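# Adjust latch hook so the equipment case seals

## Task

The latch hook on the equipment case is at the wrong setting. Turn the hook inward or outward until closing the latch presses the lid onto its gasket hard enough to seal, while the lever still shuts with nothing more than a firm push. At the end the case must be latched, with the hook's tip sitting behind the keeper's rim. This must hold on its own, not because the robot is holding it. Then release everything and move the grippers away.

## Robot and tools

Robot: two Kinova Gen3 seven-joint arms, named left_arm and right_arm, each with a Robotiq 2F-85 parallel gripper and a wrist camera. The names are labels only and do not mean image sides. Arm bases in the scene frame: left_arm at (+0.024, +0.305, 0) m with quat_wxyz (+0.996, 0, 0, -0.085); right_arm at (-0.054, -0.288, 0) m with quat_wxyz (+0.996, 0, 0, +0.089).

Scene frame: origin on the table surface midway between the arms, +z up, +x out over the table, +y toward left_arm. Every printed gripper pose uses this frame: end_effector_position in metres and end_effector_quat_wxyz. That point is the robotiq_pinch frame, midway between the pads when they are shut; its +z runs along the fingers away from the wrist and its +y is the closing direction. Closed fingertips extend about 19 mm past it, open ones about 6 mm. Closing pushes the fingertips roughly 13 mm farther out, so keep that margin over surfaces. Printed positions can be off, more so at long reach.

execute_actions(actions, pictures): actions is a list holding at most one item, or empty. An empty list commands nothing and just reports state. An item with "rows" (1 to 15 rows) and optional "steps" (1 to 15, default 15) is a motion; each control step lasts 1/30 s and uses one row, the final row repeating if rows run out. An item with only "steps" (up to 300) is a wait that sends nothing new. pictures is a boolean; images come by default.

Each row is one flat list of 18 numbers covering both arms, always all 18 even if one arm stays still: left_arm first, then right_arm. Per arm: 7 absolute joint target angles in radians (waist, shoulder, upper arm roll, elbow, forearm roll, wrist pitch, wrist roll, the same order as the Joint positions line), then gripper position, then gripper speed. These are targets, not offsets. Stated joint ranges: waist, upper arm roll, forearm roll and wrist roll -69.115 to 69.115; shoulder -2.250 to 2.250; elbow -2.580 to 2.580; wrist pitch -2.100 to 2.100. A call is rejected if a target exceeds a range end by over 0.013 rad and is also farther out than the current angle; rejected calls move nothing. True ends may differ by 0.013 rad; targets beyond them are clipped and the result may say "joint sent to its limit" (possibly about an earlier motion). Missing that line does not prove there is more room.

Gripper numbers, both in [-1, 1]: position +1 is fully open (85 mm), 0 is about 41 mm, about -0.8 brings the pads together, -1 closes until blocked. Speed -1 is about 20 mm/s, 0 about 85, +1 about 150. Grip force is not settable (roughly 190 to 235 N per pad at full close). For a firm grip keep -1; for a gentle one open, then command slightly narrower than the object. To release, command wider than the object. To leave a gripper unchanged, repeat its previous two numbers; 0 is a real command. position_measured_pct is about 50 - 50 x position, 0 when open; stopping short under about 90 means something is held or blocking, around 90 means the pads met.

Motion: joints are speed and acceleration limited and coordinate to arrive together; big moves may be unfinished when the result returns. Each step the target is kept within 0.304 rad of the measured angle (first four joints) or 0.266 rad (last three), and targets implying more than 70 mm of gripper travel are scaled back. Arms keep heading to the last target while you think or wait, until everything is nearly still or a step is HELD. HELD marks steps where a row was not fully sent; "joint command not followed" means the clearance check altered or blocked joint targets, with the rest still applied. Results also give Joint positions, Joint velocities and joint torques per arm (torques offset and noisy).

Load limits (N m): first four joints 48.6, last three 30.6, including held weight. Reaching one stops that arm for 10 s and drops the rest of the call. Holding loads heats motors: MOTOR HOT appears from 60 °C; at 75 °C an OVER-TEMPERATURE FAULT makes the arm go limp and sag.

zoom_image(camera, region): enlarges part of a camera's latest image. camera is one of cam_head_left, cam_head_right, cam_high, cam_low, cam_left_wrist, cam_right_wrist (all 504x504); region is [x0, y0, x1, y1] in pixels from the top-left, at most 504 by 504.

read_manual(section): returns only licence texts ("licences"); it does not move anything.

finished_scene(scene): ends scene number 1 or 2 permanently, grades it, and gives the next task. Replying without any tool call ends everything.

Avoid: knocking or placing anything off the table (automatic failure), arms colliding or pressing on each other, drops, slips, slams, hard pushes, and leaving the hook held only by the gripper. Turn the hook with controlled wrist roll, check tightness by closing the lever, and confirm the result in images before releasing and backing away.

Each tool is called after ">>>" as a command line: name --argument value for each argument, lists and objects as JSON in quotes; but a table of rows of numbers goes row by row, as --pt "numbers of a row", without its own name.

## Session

>>> execute_actions --actions '[]'

Scene clock: 0.00 s of 9600.00 s.
left_arm: end_effector_position=(+0.1479, +0.3986, +0.2255) position_measured_pct=0.0 end_effector_quat_wxyz=(-0.032, -0.435, -0.538, +0.721) | right_arm: end_effector_position=(+0.3213, -0.2853, +0.2372) position_measured_pct=0.0 end_effector_quat_wxyz=(+0.009, -0.489, +0.791, +0.366)
Joint positions: left_arm=[-1.406  1.103  0.532  1.806 -0.018  1.922 -0.259] | right_arm=[ 0.703  0.644 -0.358  1.481 -0.334  1.57   2.947]
Joint velocities: left_arm=[-0.  0. -0. -0. -0. -0.  0.] | right_arm=[-0.001  0.     0.001 -0.001 -0.     0.    -0.   ]
Joint torques (N m, as the joint torque sensors report them, + toward a larger angle): no reading

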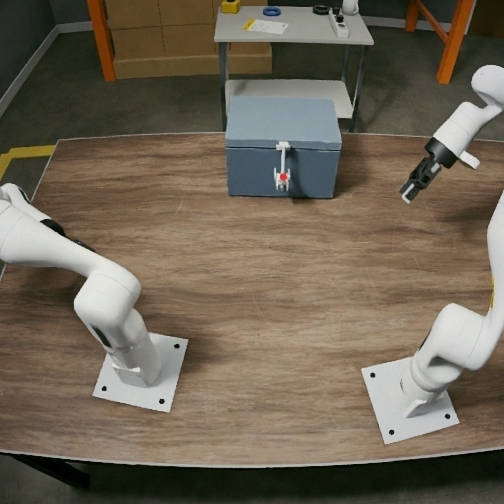

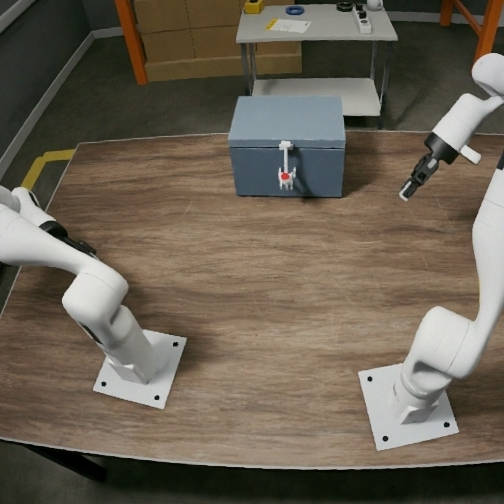

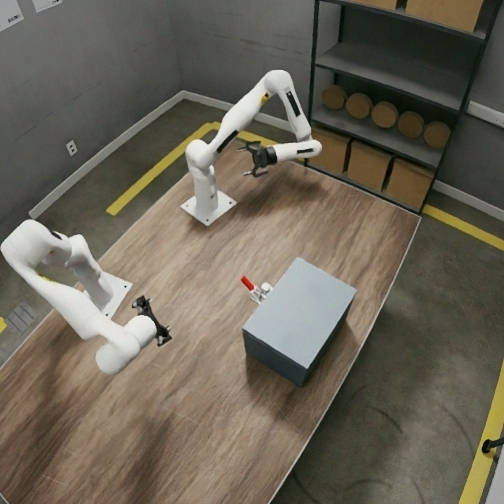

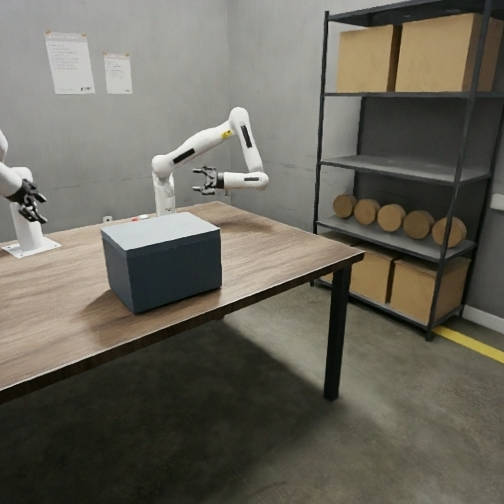

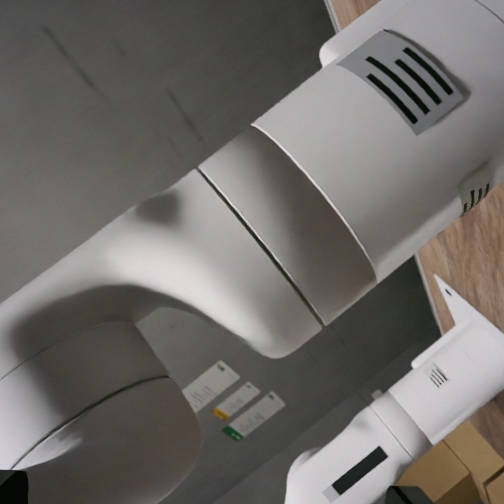

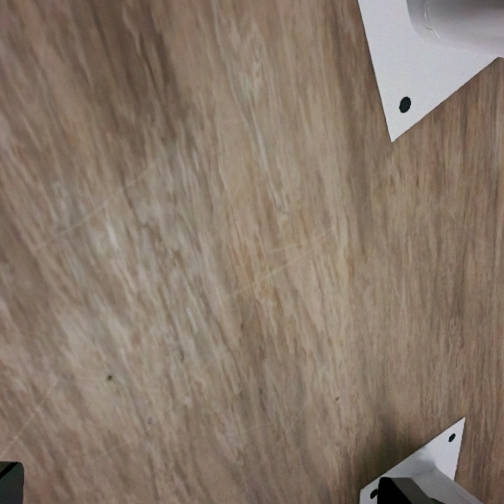

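>>> zoom_image --camera "cam_head_left" --region '[215, 85, 355, 205]'

>>> zoom_image --camera "cam_high" --region '[225, 250, 325, 350]'

>>> zoom_image --camera "cam_head_right" --region '[255, 130, 325, 200]'

Region (215, 85, 355, 205) of cam_head_left's 504x504 image, scaled by 3.600, with more detail than that image has; it fills the top 432 rows of this view, and the rest is white.

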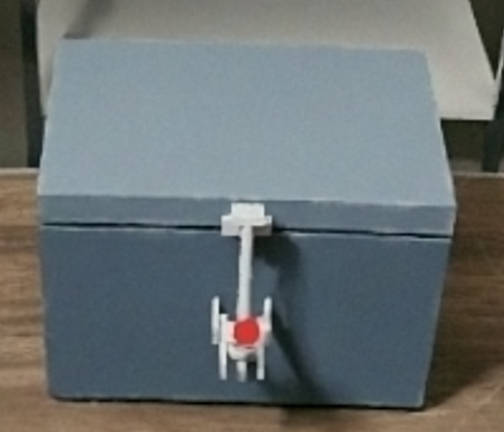

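Region (225, 250, 325, 350) of cam_high's 504x504 image, scaled by 5.040, with more detail than that image has.

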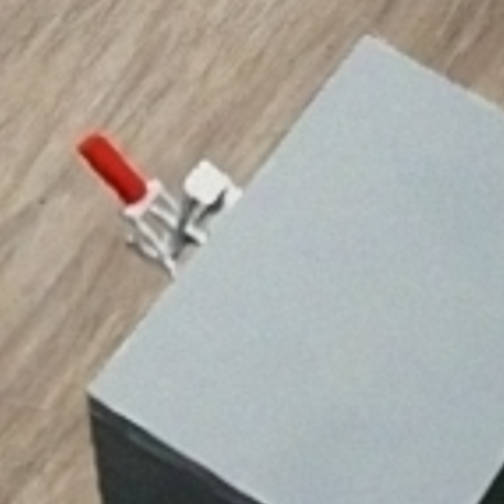

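Region (255, 130, 325, 200) of cam_head_right's 504x504 image, scaled by 7.200, with more detail than that image has.

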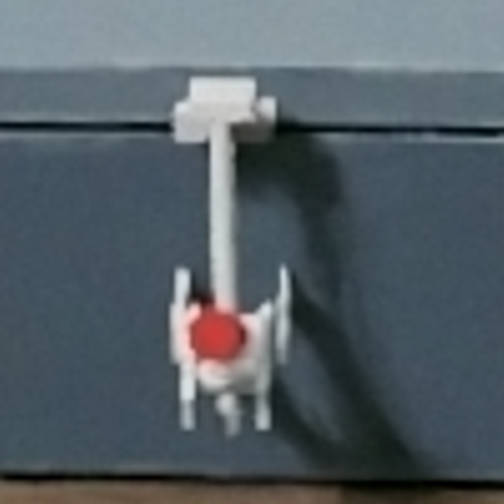

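>>> execute_actions --actions '[{"rows":[[-0.9,0.45,0,1.3,0,1.4,0.8,1,0,0.65,0.75,0,1.3,-1.139,1.62,1.9,1,0]],"steps":15}]' --pictures false

>>> execute_actions --actions '[{"rows":[[-0.9,0.45,0,1.3,0,1.4,0.8,1,0,0.65,0.75,0,1.3,-1.139,1.62,1.9,1,0]],"steps":12}]' --pictures false

>>> execute_actions --actions '[{"rows":[[0.0,0.5,0,1.1,0,1.5,1.8,1,0,0.6118,1.0,0,1.23,-1.1386,1.6209,0.8957,1,0]],"steps":15}]' --pictures false

>>> execute_actions --actions '[{"rows":[[0.0,0.5,0,1.1,0,1.5,1.8,1,0,0.6118,1.0,0,1.23,-1.1386,1.6209,0.8957,1,0]],"steps":15}]' --pictures false

>>> execute_actions --actions '[{"rows":[[0.4009,0.688,0,0.8781,0,1.5755,2.072,1,0,0.6118,1.2528,0,1.158,-1.1386,1.6209,0.8957,1,0]],"steps":15}]' --pictures false

>>> execute_actions --actions '[{"steps":12}]'

Scene clock: 60.50 s of 9600.00 s.
left_arm: end_effector_position=(+0.2697, +0.4835, +0.1632) position_measured_pct=0.0 end_effector_quat_wxyz=(-0.085, +0.389, +0.822, -0.408) | right_arm: end_effector_position=(+0.4268, -0.3142, +0.2583) position_measured_pct=0.0 end_effector_quat_wxyz=(+0.053, -0.148, +0.885, +0.438)
Joint positions: left_arm=[-1.117  0.811  0.246  1.523 -0.006  1.669 -0.008] | right_arm=[ 0.657  0.74  -0.032  1.316 -0.75   1.615  2.531]
Joint velocities: left_arm=[ 0.524 -0.648 -0.607 -0.554  0.015 -0.57   0.568] | right_arm=[-0.039  0.079  0.29  -0.138 -1.215  0.039 -1.216]
Joint torques (N m, as the joint torque sensors report them, + toward a larger angle): left_arm=[ -0.85 -19.03   1.46  -3.86   0.82   2.03   0.03] | right_arm=[ -1.6  -20.98  -2.1   -6.76  -2.18   1.82   0.29]
Steps of this call (steps 1 to 1800: nothing new was sent; steps 1801 to 1815: all 15 steps of this action). Readings (joint positions | what the end effector reports):
1801: left_arm=[-1.404 1.101 0.531 1.805 -0.018 1.921 -0.259] | right_arm=[0.703 0.644 -0.357 1.481 -0.334 1.570 2.946] | left_arm position_measured_pct=0.0 | right_arm position_measured_pct=0.0
1802: left_arm=[-1.397 1.094 0.526 1.800 -0.018 1.917 -0.255] | right_arm=[0.701 0.647 -0.353 1.477 -0.339 1.571 2.942] | left_arm position_measured_pct=0.0 | right_arm position_measured_pct=0.0
1804: left_arm=[-1.366 1.064 0.499 1.773 -0.017 1.894 -0.232] | right_arm=[0.695 0.657 -0.327 1.461 -0.362 1.576 2.919] | left_arm position_measured_pct=0.0 | right_arm position_measured_pct=0.0
1808: left_arm=[-1.267 0.966 0.402 1.676 -0.011 1.808 -0.146] | right_arm=[0.675 0.697 -0.207 1.394 -0.469 1.594 2.812] | left_arm position_measured_pct=0.0 | right_arm position_measured_pct=0.0
1815: the state above

Scene clock: 60.90 s of 9600.00 s.
left_arm: end_effector_position=(+0.3701, +0.5823, +0.2354) position_measured_pct=0.0 end_effector_quat_wxyz=(-0.051, +0.276, +0.953, -0.113) | right_arm: end_effector_position=(+0.4969, -0.2835, +0.3328) position_measured_pct=0.0 end_effector_quat_wxyz=(+0.037, +0.112, +0.820, +0.560)
Joint positions: left_arm=[-0.96   0.555  0.066  1.36  -0.002  1.474  0.277] | right_arm=[ 0.65   0.749 -0.001  1.3   -1.112  1.62   2.043]
Joint velocities: left_arm=[ 0.33  -0.579 -0.37  -0.339  0.01  -0.415  1.108] | right_arm=[-0.001  0.005  0.011 -0.002 -0.296  0.002 -1.217]
Joint torques (N m, as the joint torque sensors report them, + toward a larger angle): left_arm=[ -0.33 -18.45   0.19  -7.3    0.16   0.6   -0.15] | right_arm=[ -0.05 -21.    -1.25  -7.73  -2.42   1.16   0.23]
Steps of this call (steps 1 to 12: all 12 steps of this action). Readings (joint positions | what the end effector reports):
1: left_arm=[-1.100 0.789 0.226 1.505 -0.005 1.650 0.011] | right_arm=[0.656 0.742 -0.023 1.312 -0.790 1.617 2.490] | left_arm position_measured_pct=0.0 | right_arm position_measured_pct=0.0
2: left_arm=[-1.085 0.768 0.208 1.489 -0.005 1.631 0.030] | right_arm=[0.654 0.744 -0.017 1.309 -0.831 1.617 2.449] | left_arm position_measured_pct=0.0 | right_arm position_measured_pct=0.0
4: left_arm=[-1.057 0.724 0.175 1.459 -0.004 1.595 0.069] | right_arm=[0.653 0.747 -0.009 1.305 -0.912 1.619 2.368] | left_arm position_measured_pct=0.0 | right_arm position_measured_pct=0.0
8: left_arm=[-1.007 0.637 0.118 1.407 -0.003 1.532 0.156] | right_arm=[0.651 0.749 -0.003 1.301 -1.050 1.620 2.205] | left_arm position_measured_pct=0.0 | right_arm position_measured_pct=0.0
12: the state above

Scene clock: 61.40 s of 9600.00 s.
left_arm: end_effector_position=(+0.4975, +0.5009, +0.3090) position_measured_pct=0.0 end_effector_quat_wxyz=(-0.005, +0.252, +0.968, -0.008) | right_arm: end_effector_position=(+0.5171, -0.2705, +0.2362) position_measured_pct=0.0 end_effector_quat_wxyz=(-0.185, +0.349, +0.729, +0.559)
Joint positions: left_arm=[-0.62   0.507  0.012  1.168 -0.001  1.485  0.621] | right_arm=[ 0.615  0.977  0.     1.236 -1.138  1.621  1.507]
Joint velocities: left_arm=[ 0.731 -0.017 -0.034 -0.2    0.002  0.043  0.642] | right_arm=[-0.027  0.175  0.    -0.05  -0.007  0.002 -1.216]
Joint torques (N m, as the joint torque sensors report them, + toward a larger angle): left_arm=[ -0.27 -18.91   0.64  -8.48   0.48  -0.07   0.18] | right_arm=[  0.45 -25.07  -2.01  -6.35  -2.46   2.2    0.3 ]
Steps of this call (steps 1 to 15: all 15 steps of this action). Readings (joint positions | what the end effector reports):
1: left_arm=[-0.948 0.537 0.054 1.348 -0.002 1.461 0.315] | right_arm=[0.650 0.750 -0.001 1.300 -1.121 1.620 2.002] | left_arm position_measured_pct=0.0 | right_arm position_measured_pct=0.0
2: left_arm=[-0.931 0.525 0.043 1.332 -0.002 1.456 0.347] | right_arm=[0.649 0.754 -0.000 1.298 -1.127 1.621 1.965] | left_arm position_measured_pct=0.0 | right_arm position_measured_pct=0.0
4: left_arm=[-0.886 0.515 0.032 1.295 -0.003 1.457 0.389] | right_arm=[0.645 0.780 -0.000 1.291 -1.132 1.621 1.911] | left_arm position_measured_pct=0.0 | right_arm position_measured_pct=0.0
8: left_arm=[-0.790 0.513 0.023 1.235 -0.001 1.470 0.471] | right_arm=[0.630 0.881 -0.000 1.263 -1.135 1.620 1.791] | left_arm position_measured_pct=0.0 | right_arm position_measured_pct=0.0
15: the state above

Scene clock: 61.90 s of 9600.00 s.
left_arm: end_effector_position=(+0.5496, +0.3255, +0.3278) position_measured_pct=0.0 end_effector_quat_wxyz=(+0.013, +0.269, +0.963, +0.004) | right_arm: end_effector_position=(+0.5176, -0.2687, +0.2261) position_measured_pct=0.0 end_effector_quat_wxyz=(-0.346, +0.545, +0.594, +0.480)
Joint positions: left_arm=[-0.257  0.502  0.003  1.116 -0.     1.496  0.94 ] | right_arm=[ 0.612  1.     0.     1.23  -1.139  1.621  0.923]
Joint velocities: left_arm=[ 0.717 -0.003 -0.008 -0.047  0.     0.01   0.642] | right_arm=[ 0.     0.003  0.    -0.001 -0.    -0.001 -0.591]
Joint torques (N m, as the joint torque sensors report them, + toward a larger angle): left_arm=[ -0.68 -19.25   0.26  -9.12   0.13  -0.18   0.31] | right_arm=[ -0.39 -23.35  -1.86  -6.64  -2.33   1.9    0.52]
Steps of this call (steps 1 to 15: all 15 steps of this action). Readings (joint positions | what the end effector reports):
1: left_arm=[-0.595 0.506 0.011 1.162 -0.001 1.486 0.643] | right_arm=[0.614 0.983 0.000 1.235 -1.138 1.621 1.466] | left_arm position_measured_pct=0.0 | right_arm position_measured_pct=0.0
2: left_arm=[-0.571 0.505 0.010 1.156 -0.001 1.487 0.664] | right_arm=[0.614 0.987 0.000 1.234 -1.138 1.621 1.426] | left_arm position_measured_pct=0.0 | right_arm position_measured_pct=0.0
4: left_arm=[-0.522 0.505 0.008 1.146 -0.001 1.490 0.707] | right_arm=[0.613 0.992 0.000 1.232 -1.138 1.621 1.344] | left_arm position_measured_pct=0.0 | right_arm position_measured_pct=0.0
8: left_arm=[-0.425 0.503 0.005 1.131 -0.000 1.493 0.792] | right_arm=[0.612 0.997 0.000 1.231 -1.139 1.621 1.182] | left_arm position_measured_pct=0.0 | right_arm position_measured_pct=0.0
15: the state above

Scene clock: 62.40 s of 9600.00 s.
left_arm: end_effector_position=(+0.5646, +0.1413, +0.3111) position_measured_pct=0.0 end_effector_quat_wxyz=(+0.005, +0.287, +0.958, +0.000) | right_arm: end_effector_position=(+0.5105, -0.2656, +0.1103) position_measured_pct=0.0 end_effector_quat_wxyz=(-0.418, +0.576, +0.539, +0.451)
Joint positions: left_arm=[ 0.081  0.626  0.001  0.956 -0.     1.549  1.239] | right_arm=[ 0.612  1.244  0.     1.161 -1.138  1.62   0.896]
Joint velocities: left_arm=[ 0.67   0.16  -0.002 -0.204  0.     0.069  0.589] | right_arm=[ 0.001  0.084  0.    -0.026 -0.001  0.002 -0.003]
Joint torques (N m, as the joint torque sensors report them, + toward a larger angle): left_arm=[  0.34 -21.7    0.49  -8.74   0.32   0.03   0.02] | right_arm=[ -0.1  -28.64  -3.1   -6.35  -2.49   2.7    0.48]
Steps of this call (steps 1 to 15: all 15 steps of this action). Readings (joint positions | what the end effector reports):
1: left_arm=[-0.234 0.502 0.003 1.114 -0.000 1.497 0.961] | right_arm=[0.612 1.001 -0.000 1.230 -1.139 1.621 0.908] | left_arm position_measured_pct=0.0 | right_arm position_measured_pct=0.0
2: left_arm=[-0.210 0.505 0.002 1.110 -0.000 1.498 0.982] | right_arm=[0.612 1.007 -0.000 1.227 -1.139 1.622 0.903] | left_arm position_measured_pct=0.0 | right_arm position_measured_pct=0.0
4: left_arm=[-0.167 0.522 0.002 1.087 0.000 1.505 1.021] | right_arm=[0.612 1.035 -0.001 1.219 -1.140 1.622 0.902] | left_arm position_measured_pct=0.0 | right_arm position_measured_pct=0.0
8: left_arm=[-0.077 0.574 0.001 1.023 -0.000 1.526 1.101] | right_arm=[0.612 1.137 -0.000 1.191 -1.139 1.621 0.900] | left_arm position_measured_pct=0.0 | right_arm position_measured_pct=0.0
15: the state above

Scene clock: 62.80 s of 9600.00 s.
left_arm: end_effector_position=(+0.5175, +0.0022, +0.3023) position_measured_pct=0.0 end_effector_quat_wxyz=(+0.001, +0.247, +0.969, -0.001) | right_arm: end_effector_position=(+0.5100, -0.2652, +0.1069) position_measured_pct=0.0 end_effector_quat_wxyz=(-0.420, +0.577, +0.537, +0.450)
Joint positions: left_arm=[0.337 0.676 0.002 0.893 0.001 1.57  1.579] | right_arm=[ 0.612  1.253  0.     1.158 -1.139  1.621  0.896]
Joint velocities: left_arm=[ 0.429  0.078  0.01  -0.103  0.005  0.037  1.215] | right_arm=[-0.     0.002  0.     0.    -0.     0.    -0.   ]
Joint torques (N m, as the joint torque sensors report them, + toward a larger angle): left_arm=[ -2.92 -21.63  -1.79  -8.57  -0.26  -0.29   0.  ] | right_arm=[ -0.06 -24.32  -2.14  -5.51  -2.03   2.22   0.39]
Steps of this call (steps 1 to 12: the robot went on to your last target). Readings (joint positions | what the end effector reports):
1: left_arm=[0.103 0.631 0.000 0.950 -0.000 1.551 1.259] | right_arm=[0.612 1.246 0.000 1.160 -1.138 1.620 0.896] | left_arm position_measured_pct=0.0 | right_arm position_measured_pct=0.0
2: left_arm=[0.126 0.635 0.000 0.944 -0.000 1.553 1.278] | right_arm=[0.612 1.248 0.000 1.159 -1.138 1.621 0.896] | left_arm position_measured_pct=0.0 | right_arm position_measured_pct=0.0
4: left_arm=[0.170 0.644 0.000 0.933 -0.000 1.557 1.319] | right_arm=[0.612 1.250 0.000 1.159 -1.139 1.621 0.896] | left_arm position_measured_pct=0.0 | right_arm position_measured_pct=0.0
8: left_arm=[0.259 0.661 0.000 0.912 -0.000 1.564 1.425] | right_arm=[0.612 1.252 0.000 1.158 -1.139 1.621 0.896] | left_arm position_measured_pct=0.0 | right_arm position_measured_pct=0.0
12: the state above

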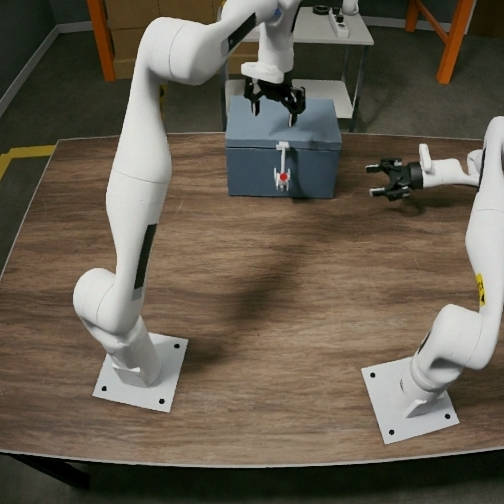

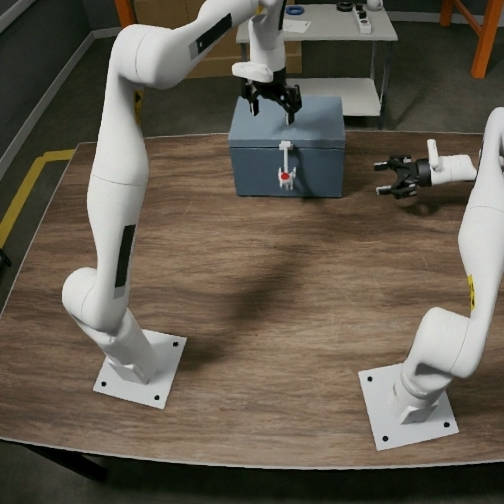

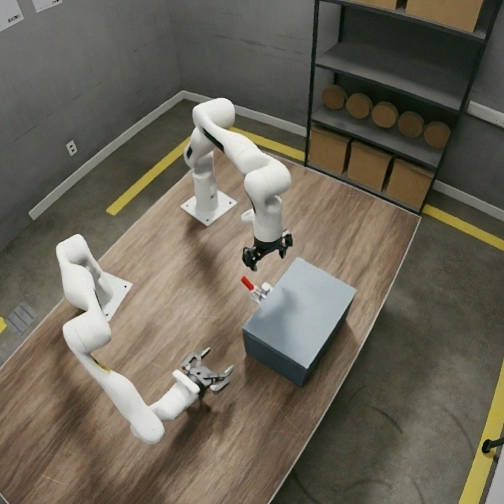

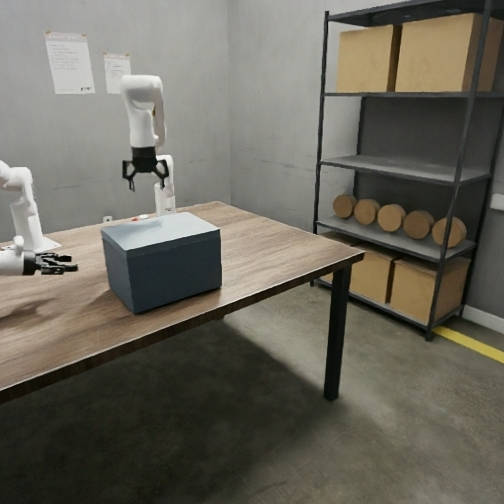

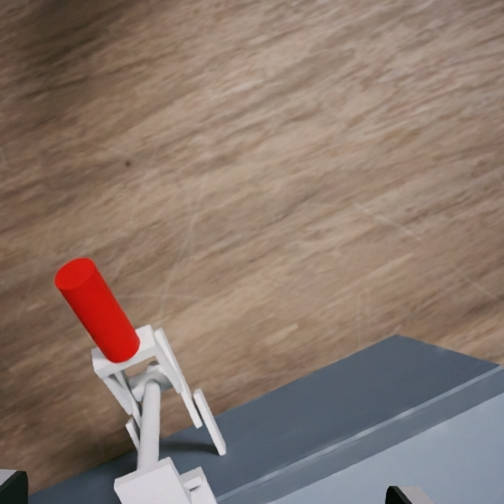

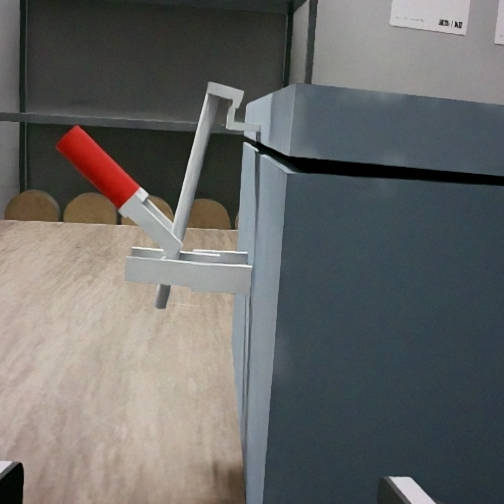

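>>> zoom_image --camera "cam_right_wrist" --region '[40, 60, 310, 330]'

>>> zoom_image --camera "cam_right_wrist" --region '[190, 70, 290, 170]'

>>> execute_actions --actions '[]'

Region (40, 60, 310, 330) of cam_right_wrist's 504x504 image, scaled by 1.867.

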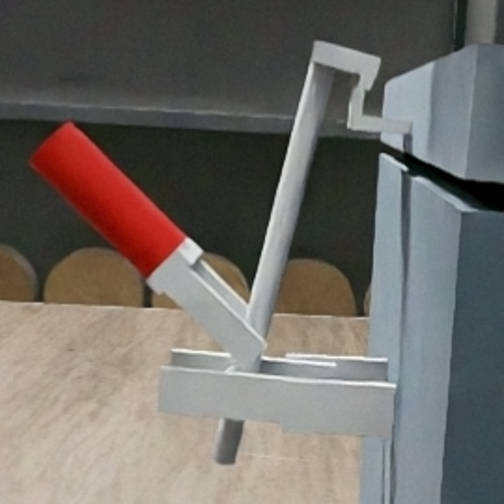

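Region (190, 70, 290, 170) of cam_right_wrist's 504x504 image, scaled by 5.040.

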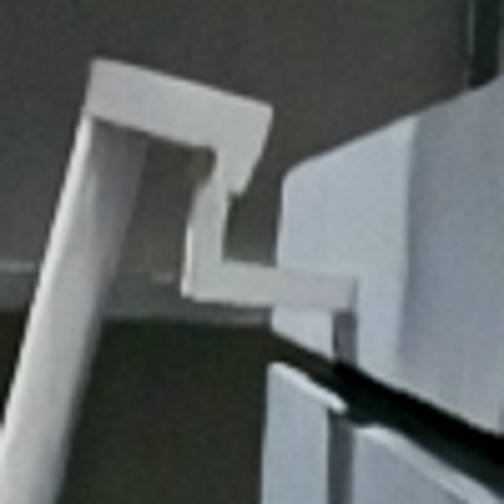

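Scene clock: 69.77 s of 9600.00 s.
left_arm: end_effector_position=(+0.5004, -0.0296, +0.3000) position_measured_pct=0.0 end_effector_quat_wxyz=(-0.000, +0.035, +0.999, +0.000) | right_arm: end_effector_position=(+0.5100, -0.2652, +0.1068) position_measured_pct=0.0 end_effector_quat_wxyz=(-0.420, +0.577, +0.537, +0.450)
Joint positions: left_arm=[0.401 0.688 0.    0.878 0.    1.575 2.072] | right_arm=[ 0.612  1.253 -0.     1.158 -1.139  1.621  0.896]
Joint velocities: left_arm=[ 0.001  0.     0.001 -0.     0.    -0.     0.   ] | right_arm=[-0.     0.001 -0.    -0.    -0.    -0.001 -0.   ]
Joint torques (N m, as the joint torque sensors report them, + toward a larger angle): left_arm=[ -0.26 -22.17   0.52  -8.76   0.4   -0.17  -0.05] | right_arm=[ -0.07 -24.67  -2.13  -5.36  -2.13   2.27   0.19]
Steps of this call (steps 1 to 30: the robot went on to your last target; steps 31 to 209: nothing new was sent). Readings (joint positions | what the end effector reports):
1: left_arm=[0.350 0.678 0.002 0.890 0.001 1.571 1.619] | right_arm=[0.612 1.253 0.000 1.158 -1.139 1.621 0.896] | left_arm position_measured_pct=0.0 | right_arm position_measured_pct=0.0
2: left_arm=[0.361 0.680 0.002 0.887 0.001 1.572 1.660] | right_arm=[0.612 1.253 0.000 1.158 -1.139 1.621 0.896] | left_arm position_measured_pct=0.0 | right_arm position_measured_pct=0.0
4: left_arm=[0.376 0.683 0.001 0.883 0.001 1.574 1.741] | right_arm=[0.612 1.253 0.000 1.158 -1.139 1.621 0.896] | left_arm position_measured_pct=0.0 | right_arm position_measured_pct=0.0
8: left_arm=[0.392 0.686 0.001 0.880 0.000 1.575 1.904] | right_arm=[0.612 1.253 -0.000 1.158 -1.139 1.621 0.896] | left_arm position_measured_pct=0.0 | right_arm position_measured_pct=0.0
209: the state above
All arms were judged still, so your last target was given up. Only a new action makes them travel on or press farther. Fingers that are still opening or closing keep moving.

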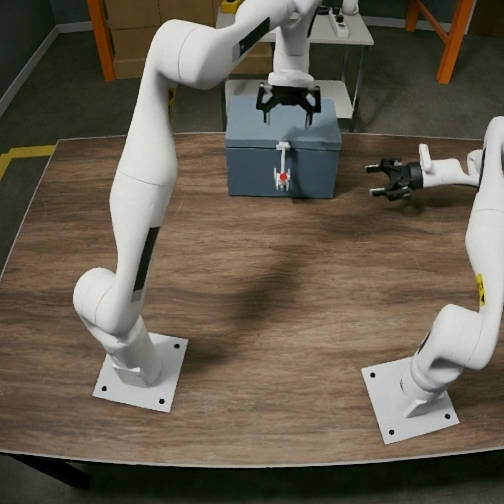

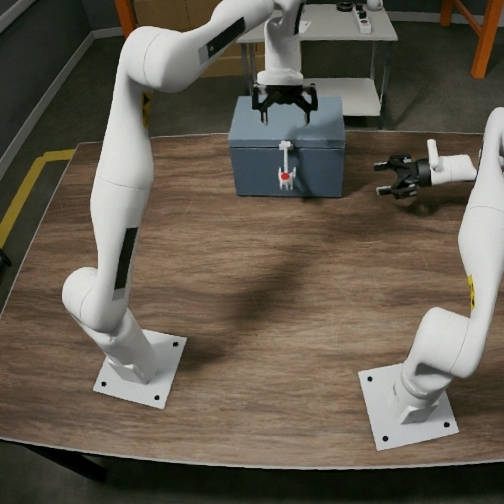

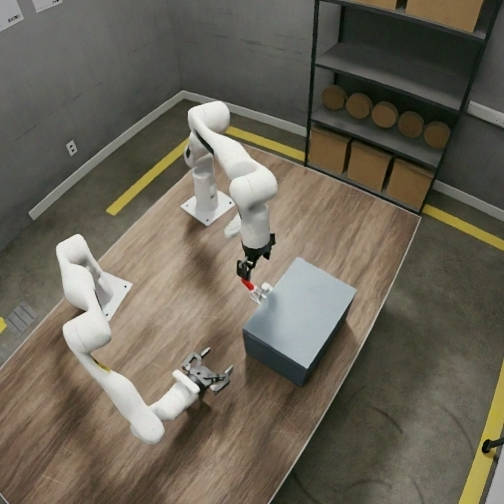

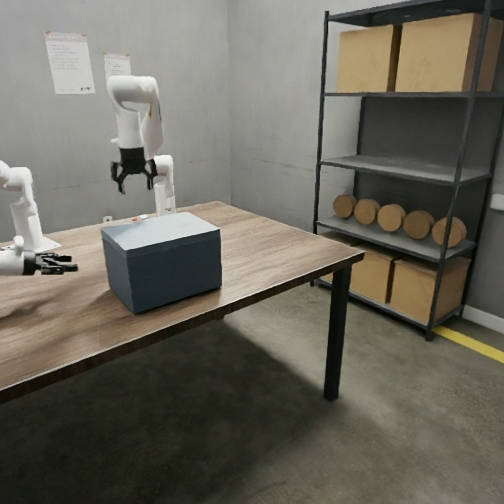

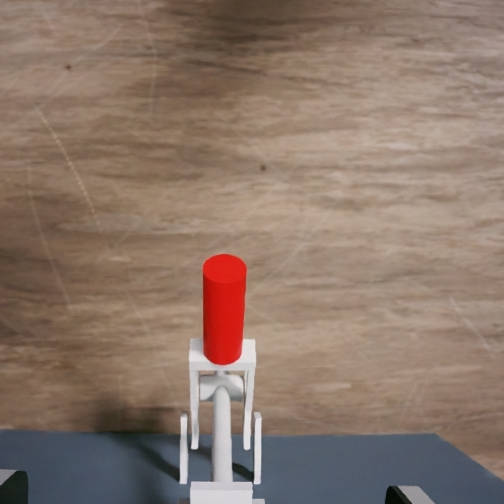

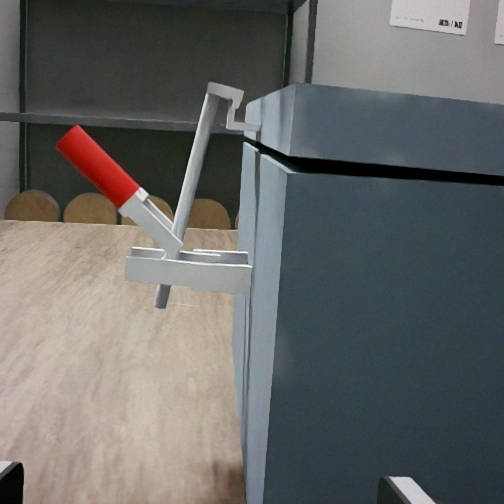

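>>> zoom_image --camera "cam_right_wrist" --region '[110, 190, 260, 320]'

>>> zoom_image --camera "cam_left_wrist" --region '[150, 330, 300, 504]'

Region (110, 190, 260, 320) of cam_right_wrist's 504x504 image, scaled by 3.360; it fills the top 437 rows of this view, and the rest is white.

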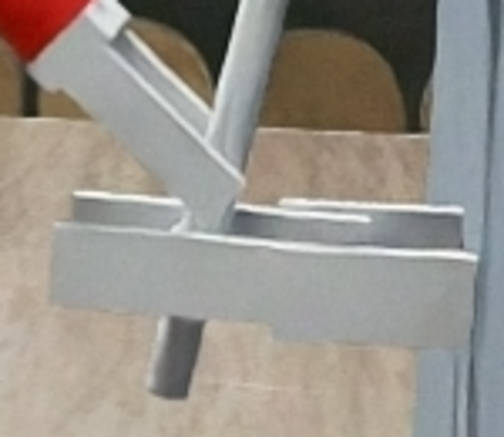

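Region (150, 330, 300, 504) of cam_left_wrist's 504x504 image, scaled by 2.897; it fills the left 434 columns of this view, and the rest is white.

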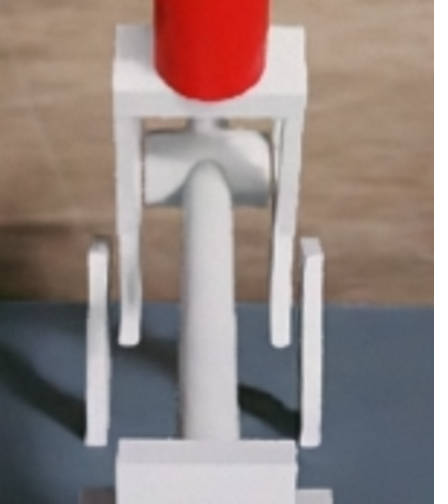

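>>> execute_actions --actions '[{"rows":[[0.3749,0.7512,0,0.8867,0,1.5037,2.066,-0.1,0,0.6118,1.2528,0,1.158,-1.1386,1.6209,0.8957,1,0]],"steps":15}]' --pictures false

>>> execute_actions --actions '[{"steps":5}]'

Scene clock: 130.27 s of 9600.00 s.
left_arm: end_effector_position=(+0.5253, -0.0272, +0.2602) position_measured_pct=36.9 end_effector_quat_wxyz=(+0.000, +0.025, +1.000, -0.000) | right_arm: end_effector_position=(+0.5100, -0.2652, +0.1068) position_measured_pct=0.0 end_effector_quat_wxyz=(-0.420, +0.577, +0.537, +0.450)
Joint positions: left_arm=[ 0.375  0.751 -0.     0.887 -0.     1.504  2.066] | right_arm=[ 0.612  1.253 -0.     1.158 -1.139  1.621  0.896]
Joint velocities: left_arm=[-0.003  0.004 -0.001 -0.    -0.001 -0.001 -0.   ] | right_arm=[-0.002  0.001 -0.001 -0.     0.     0.     0.   ]
Joint torques (N m, as the joint torque sensors report them, + toward a larger angle): left_arm=[  0.   -23.54   0.49  -8.78   0.53  -0.17  -0.01] | right_arm=[ -0.47 -24.65  -2.23  -5.49  -2.04   2.11   0.27]
Steps of this call (steps 1 to 1800: nothing new was sent; steps 1801 to 1815: all 15 steps of this action). Readings (joint positions | what the end effector reports):
1801: left_arm=[0.400 0.689 0.000 0.878 0.000 1.575 2.072] | right_arm=[0.612 1.253 -0.000 1.158 -1.139 1.621 0.896] | left_arm position_measured_pct=0.0 | right_arm position_measured_pct=0.0
1802: left_arm=[0.398 0.695 0.001 0.878 0.001 1.569 2.071] | right_arm=[0.612 1.253 -0.000 1.158 -1.139 1.621 0.896] | left_arm position_measured_pct=0.4 | right_arm position_measured_pct=0.0
1804: left_arm=[0.387 0.720 0.001 0.880 0.001 1.542 2.069] | right_arm=[0.612 1.253 -0.000 1.158 -1.139 1.621 0.896] | left_arm position_measured_pct=4.8 | right_arm position_measured_pct=0.0
1808: left_arm=[0.377 0.747 -0.001 0.887 -0.000 1.507 2.066] | right_arm=[0.612 1.253 -0.000 1.158 -1.139 1.621 0.896] | left_arm position_measured_pct=15.9 | right_arm position_measured_pct=0.0
1815: the state above

Scene clock: 130.43 s of 9600.00 s.
left_arm: end_effector_position=(+0.5254, -0.0271, +0.2600) position_measured_pct=51.6 end_effector_quat_wxyz=(+0.000, +0.025, +1.000, -0.000) | right_arm: end_effector_position=(+0.5100, -0.2652, +0.1068) position_measured_pct=0.0 end_effector_quat_wxyz=(-0.420, +0.577, +0.537, +0.450)
Joint positions: left_arm=[ 0.375  0.751 -0.     0.887 -0.     1.504  2.066] | right_arm=[ 0.612  1.253 -0.     1.158 -1.139  1.621  0.896]
Joint velocities: left_arm=[-0.     0.001 -0.001 -0.     0.     0.     0.   ] | right_arm=[ 0.     0.001 -0.001  0.    -0.     0.     0.   ]
Joint torques (N m, as the joint torque sensors report them, + toward a larger angle): left_arm=[ -0.33 -23.27   0.42  -8.67   0.23  -0.16  -0.08] | right_arm=[ -0.47 -24.67  -2.21  -5.56  -1.95   2.1    0.22]
Steps of this call (steps 1 to 5: the robot went on to your last target). Readings (joint positions | what the end effector reports):
1: left_arm=[0.375 0.751 -0.000 0.887 -0.000 1.504 2.066] | right_arm=[0.612 1.253 -0.000 1.158 -1.139 1.621 0.896] | left_arm position_measured_pct=40.1 | right_arm position_measured_pct=0.0
2: left_arm=[0.375 0.751 -0.000 0.887 -0.000 1.504 2.066] | right_arm=[0.612 1.253 -0.000 1.158 -1.139 1.621 0.896] | left_arm position_measured_pct=42.9 | right_arm position_measured_pct=0.0
4: left_arm=[0.375 0.751 -0.000 0.887 -0.000 1.504 2.066] | right_arm=[0.612 1.253 -0.000 1.158 -1.139 1.621 0.896] | left_arm position_measured_pct=48.8 | right_arm position_measured_pct=0.0
5: the state above

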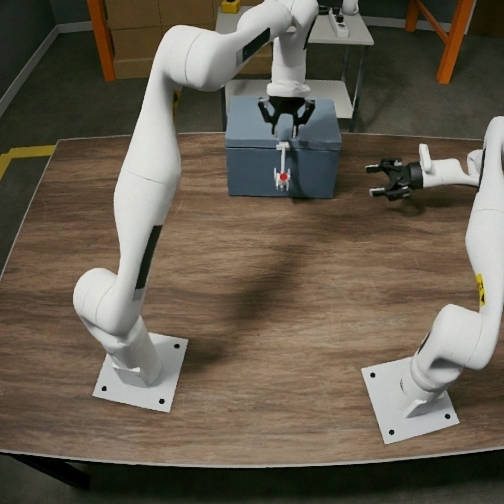

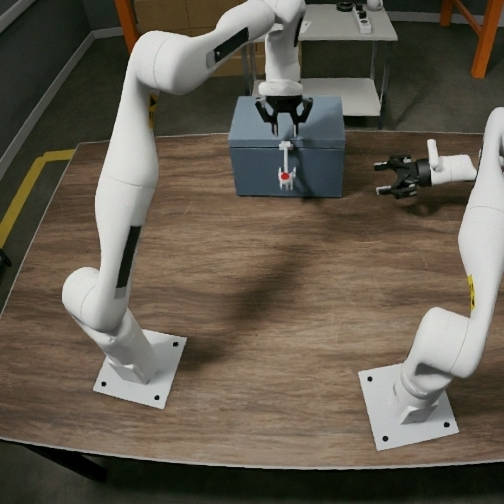

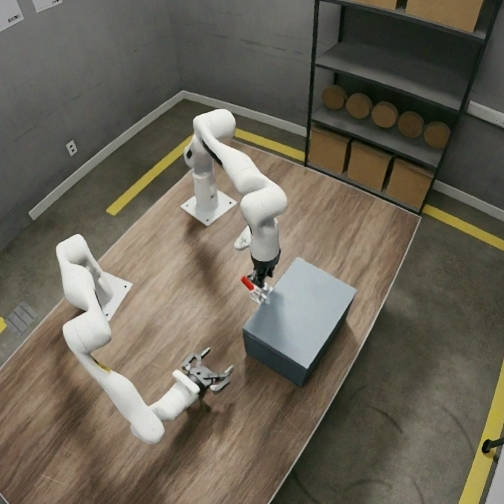

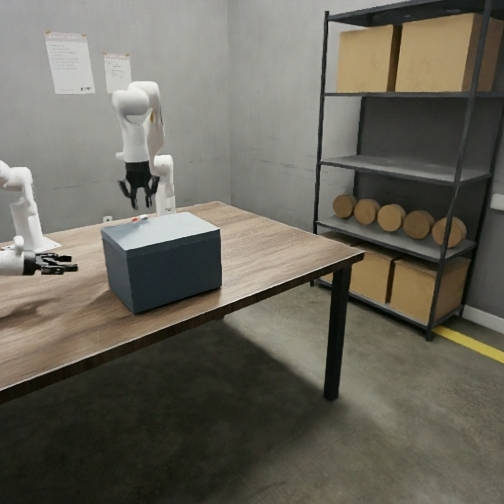

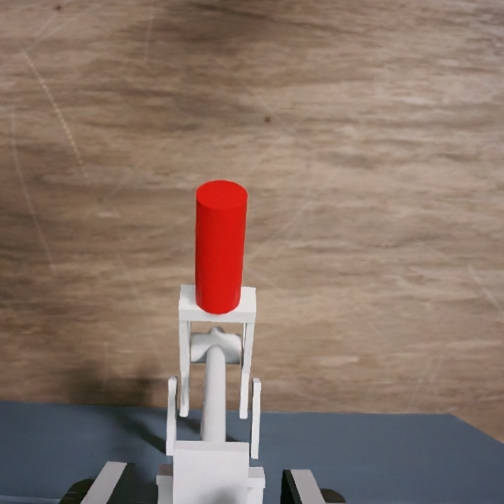

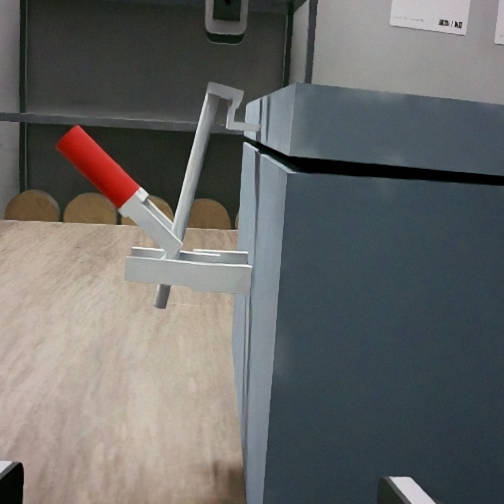

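>>> execute_actions --actions '[{"rows":[[0.3782,0.7442,0,0.948,0,1.4495,2.0693,-0.1,0,0.6118,1.2528,0,1.158,-1.1386,1.6209,0.8957,1,0]],"steps":15}]'

>>> zoom_image --camera "cam_right_wrist" --region '[170, 30, 290, 150]'

Scene clock: 170.80 s of 9600.00 s.
left_arm: end_effector_position=(+0.5211, -0.0268, +0.2449) position_measured_pct=54.8 end_effector_quat_wxyz=(-0.000, +0.025, +1.000, +0.000) | right_arm: end_effector_position=(+0.5100, -0.2652, +0.1068) position_measured_pct=0.0 end_effector_quat_wxyz=(-0.420, +0.577, +0.537, +0.450)
Joint positions: left_arm=[0.378 0.744 0.    0.948 0.    1.45  2.069] | right_arm=[ 0.612  1.253 -0.     1.158 -1.139  1.621  0.896]
Joint velocities: left_arm=[ 0.    -0.002  0.     0.002 -0.    -0.001  0.   ] | right_arm=[-0.001  0.     0.001  0.    -0.     0.     0.   ]
Joint torques (N m, as the joint torque sensors report them, + toward a larger angle): left_arm=[ -0.24 -23.08   0.32  -8.7    0.31  -0.15   0.23] | right_arm=[ -0.42 -24.75  -2.23  -5.42  -2.12   2.21   0.24]
Steps of this call (steps 1 to 15: the robot went on to your last target; steps 16 to 1196: nothing new was sent; steps 1197 to 1211: all 15 steps of this action). Readings (joint positions | what the end effector reports):
1197: left_arm=[0.375 0.751 -0.000 0.888 -0.000 1.503 2.066] | right_arm=[0.612 1.253 -0.000 1.158 -1.139 1.621 0.896] | left_arm position_measured_pct=54.8 | right_arm position_measured_pct=0.0
1198: left_arm=[0.375 0.750 -0.000 0.893 -0.000 1.498 2.066] | right_arm=[0.612 1.253 -0.000 1.158 -1.139 1.621 0.896] | left_arm position_measured_pct=54.8 | right_arm position_measured_pct=0.0
1200: left_arm=[0.377 0.746 -0.000 0.917 -0.000 1.477 2.068] | right_arm=[0.612 1.253 -0.000 1.158 -1.139 1.621 0.896] | left_arm position_measured_pct=54.8 | right_arm position_measured_pct=0.0
1204: left_arm=[0.378 0.745 0.000 0.944 0.000 1.452 2.069] | right_arm=[0.612 1.253 -0.000 1.158 -1.139 1.621 0.896] | left_arm position_measured_pct=54.8 | right_arm position_measured_pct=0.0
1211: the state above

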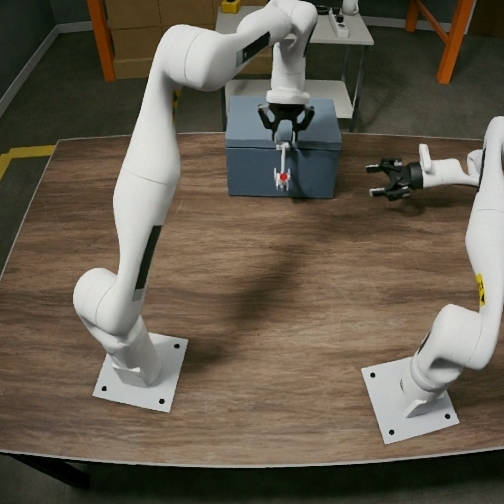

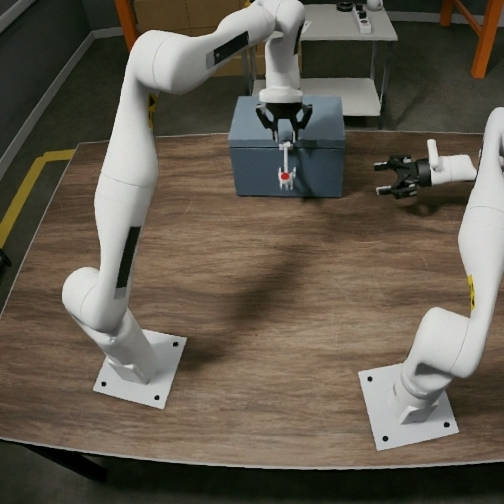

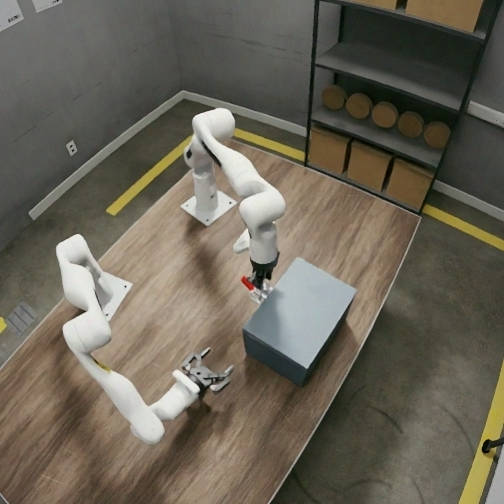

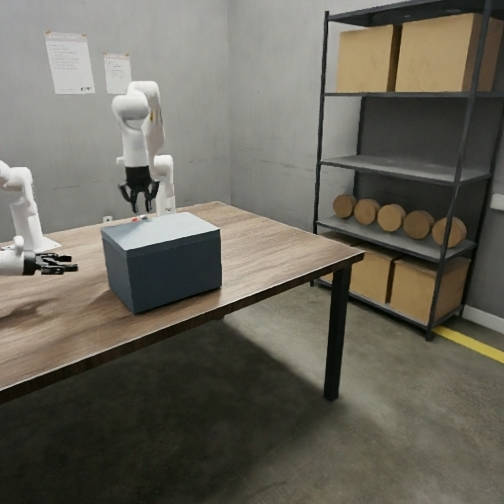

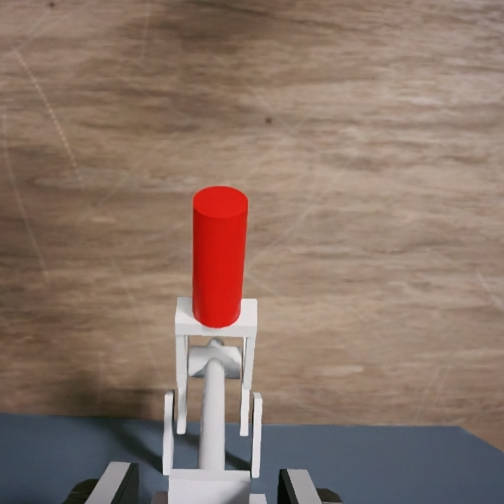

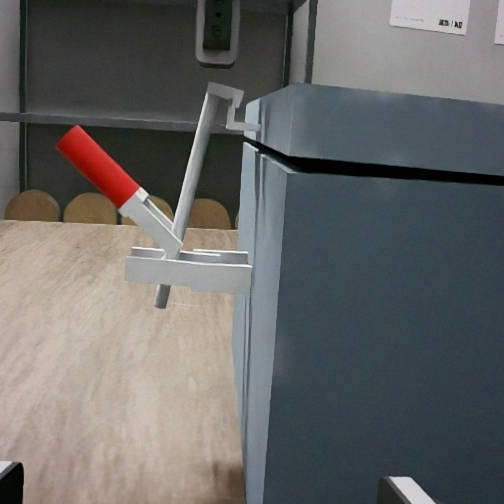

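Region (170, 30, 290, 150) of cam_right_wrist's 504x504 image, scaled by 4.200.

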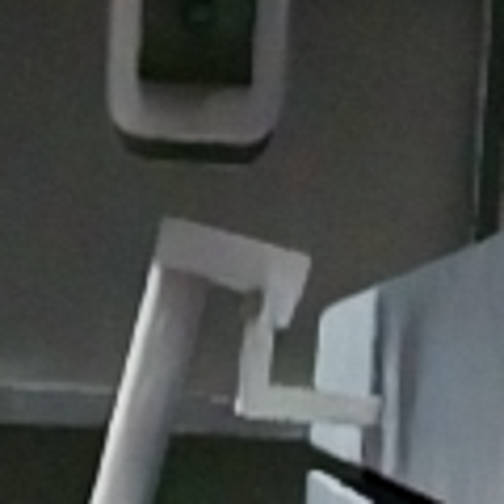

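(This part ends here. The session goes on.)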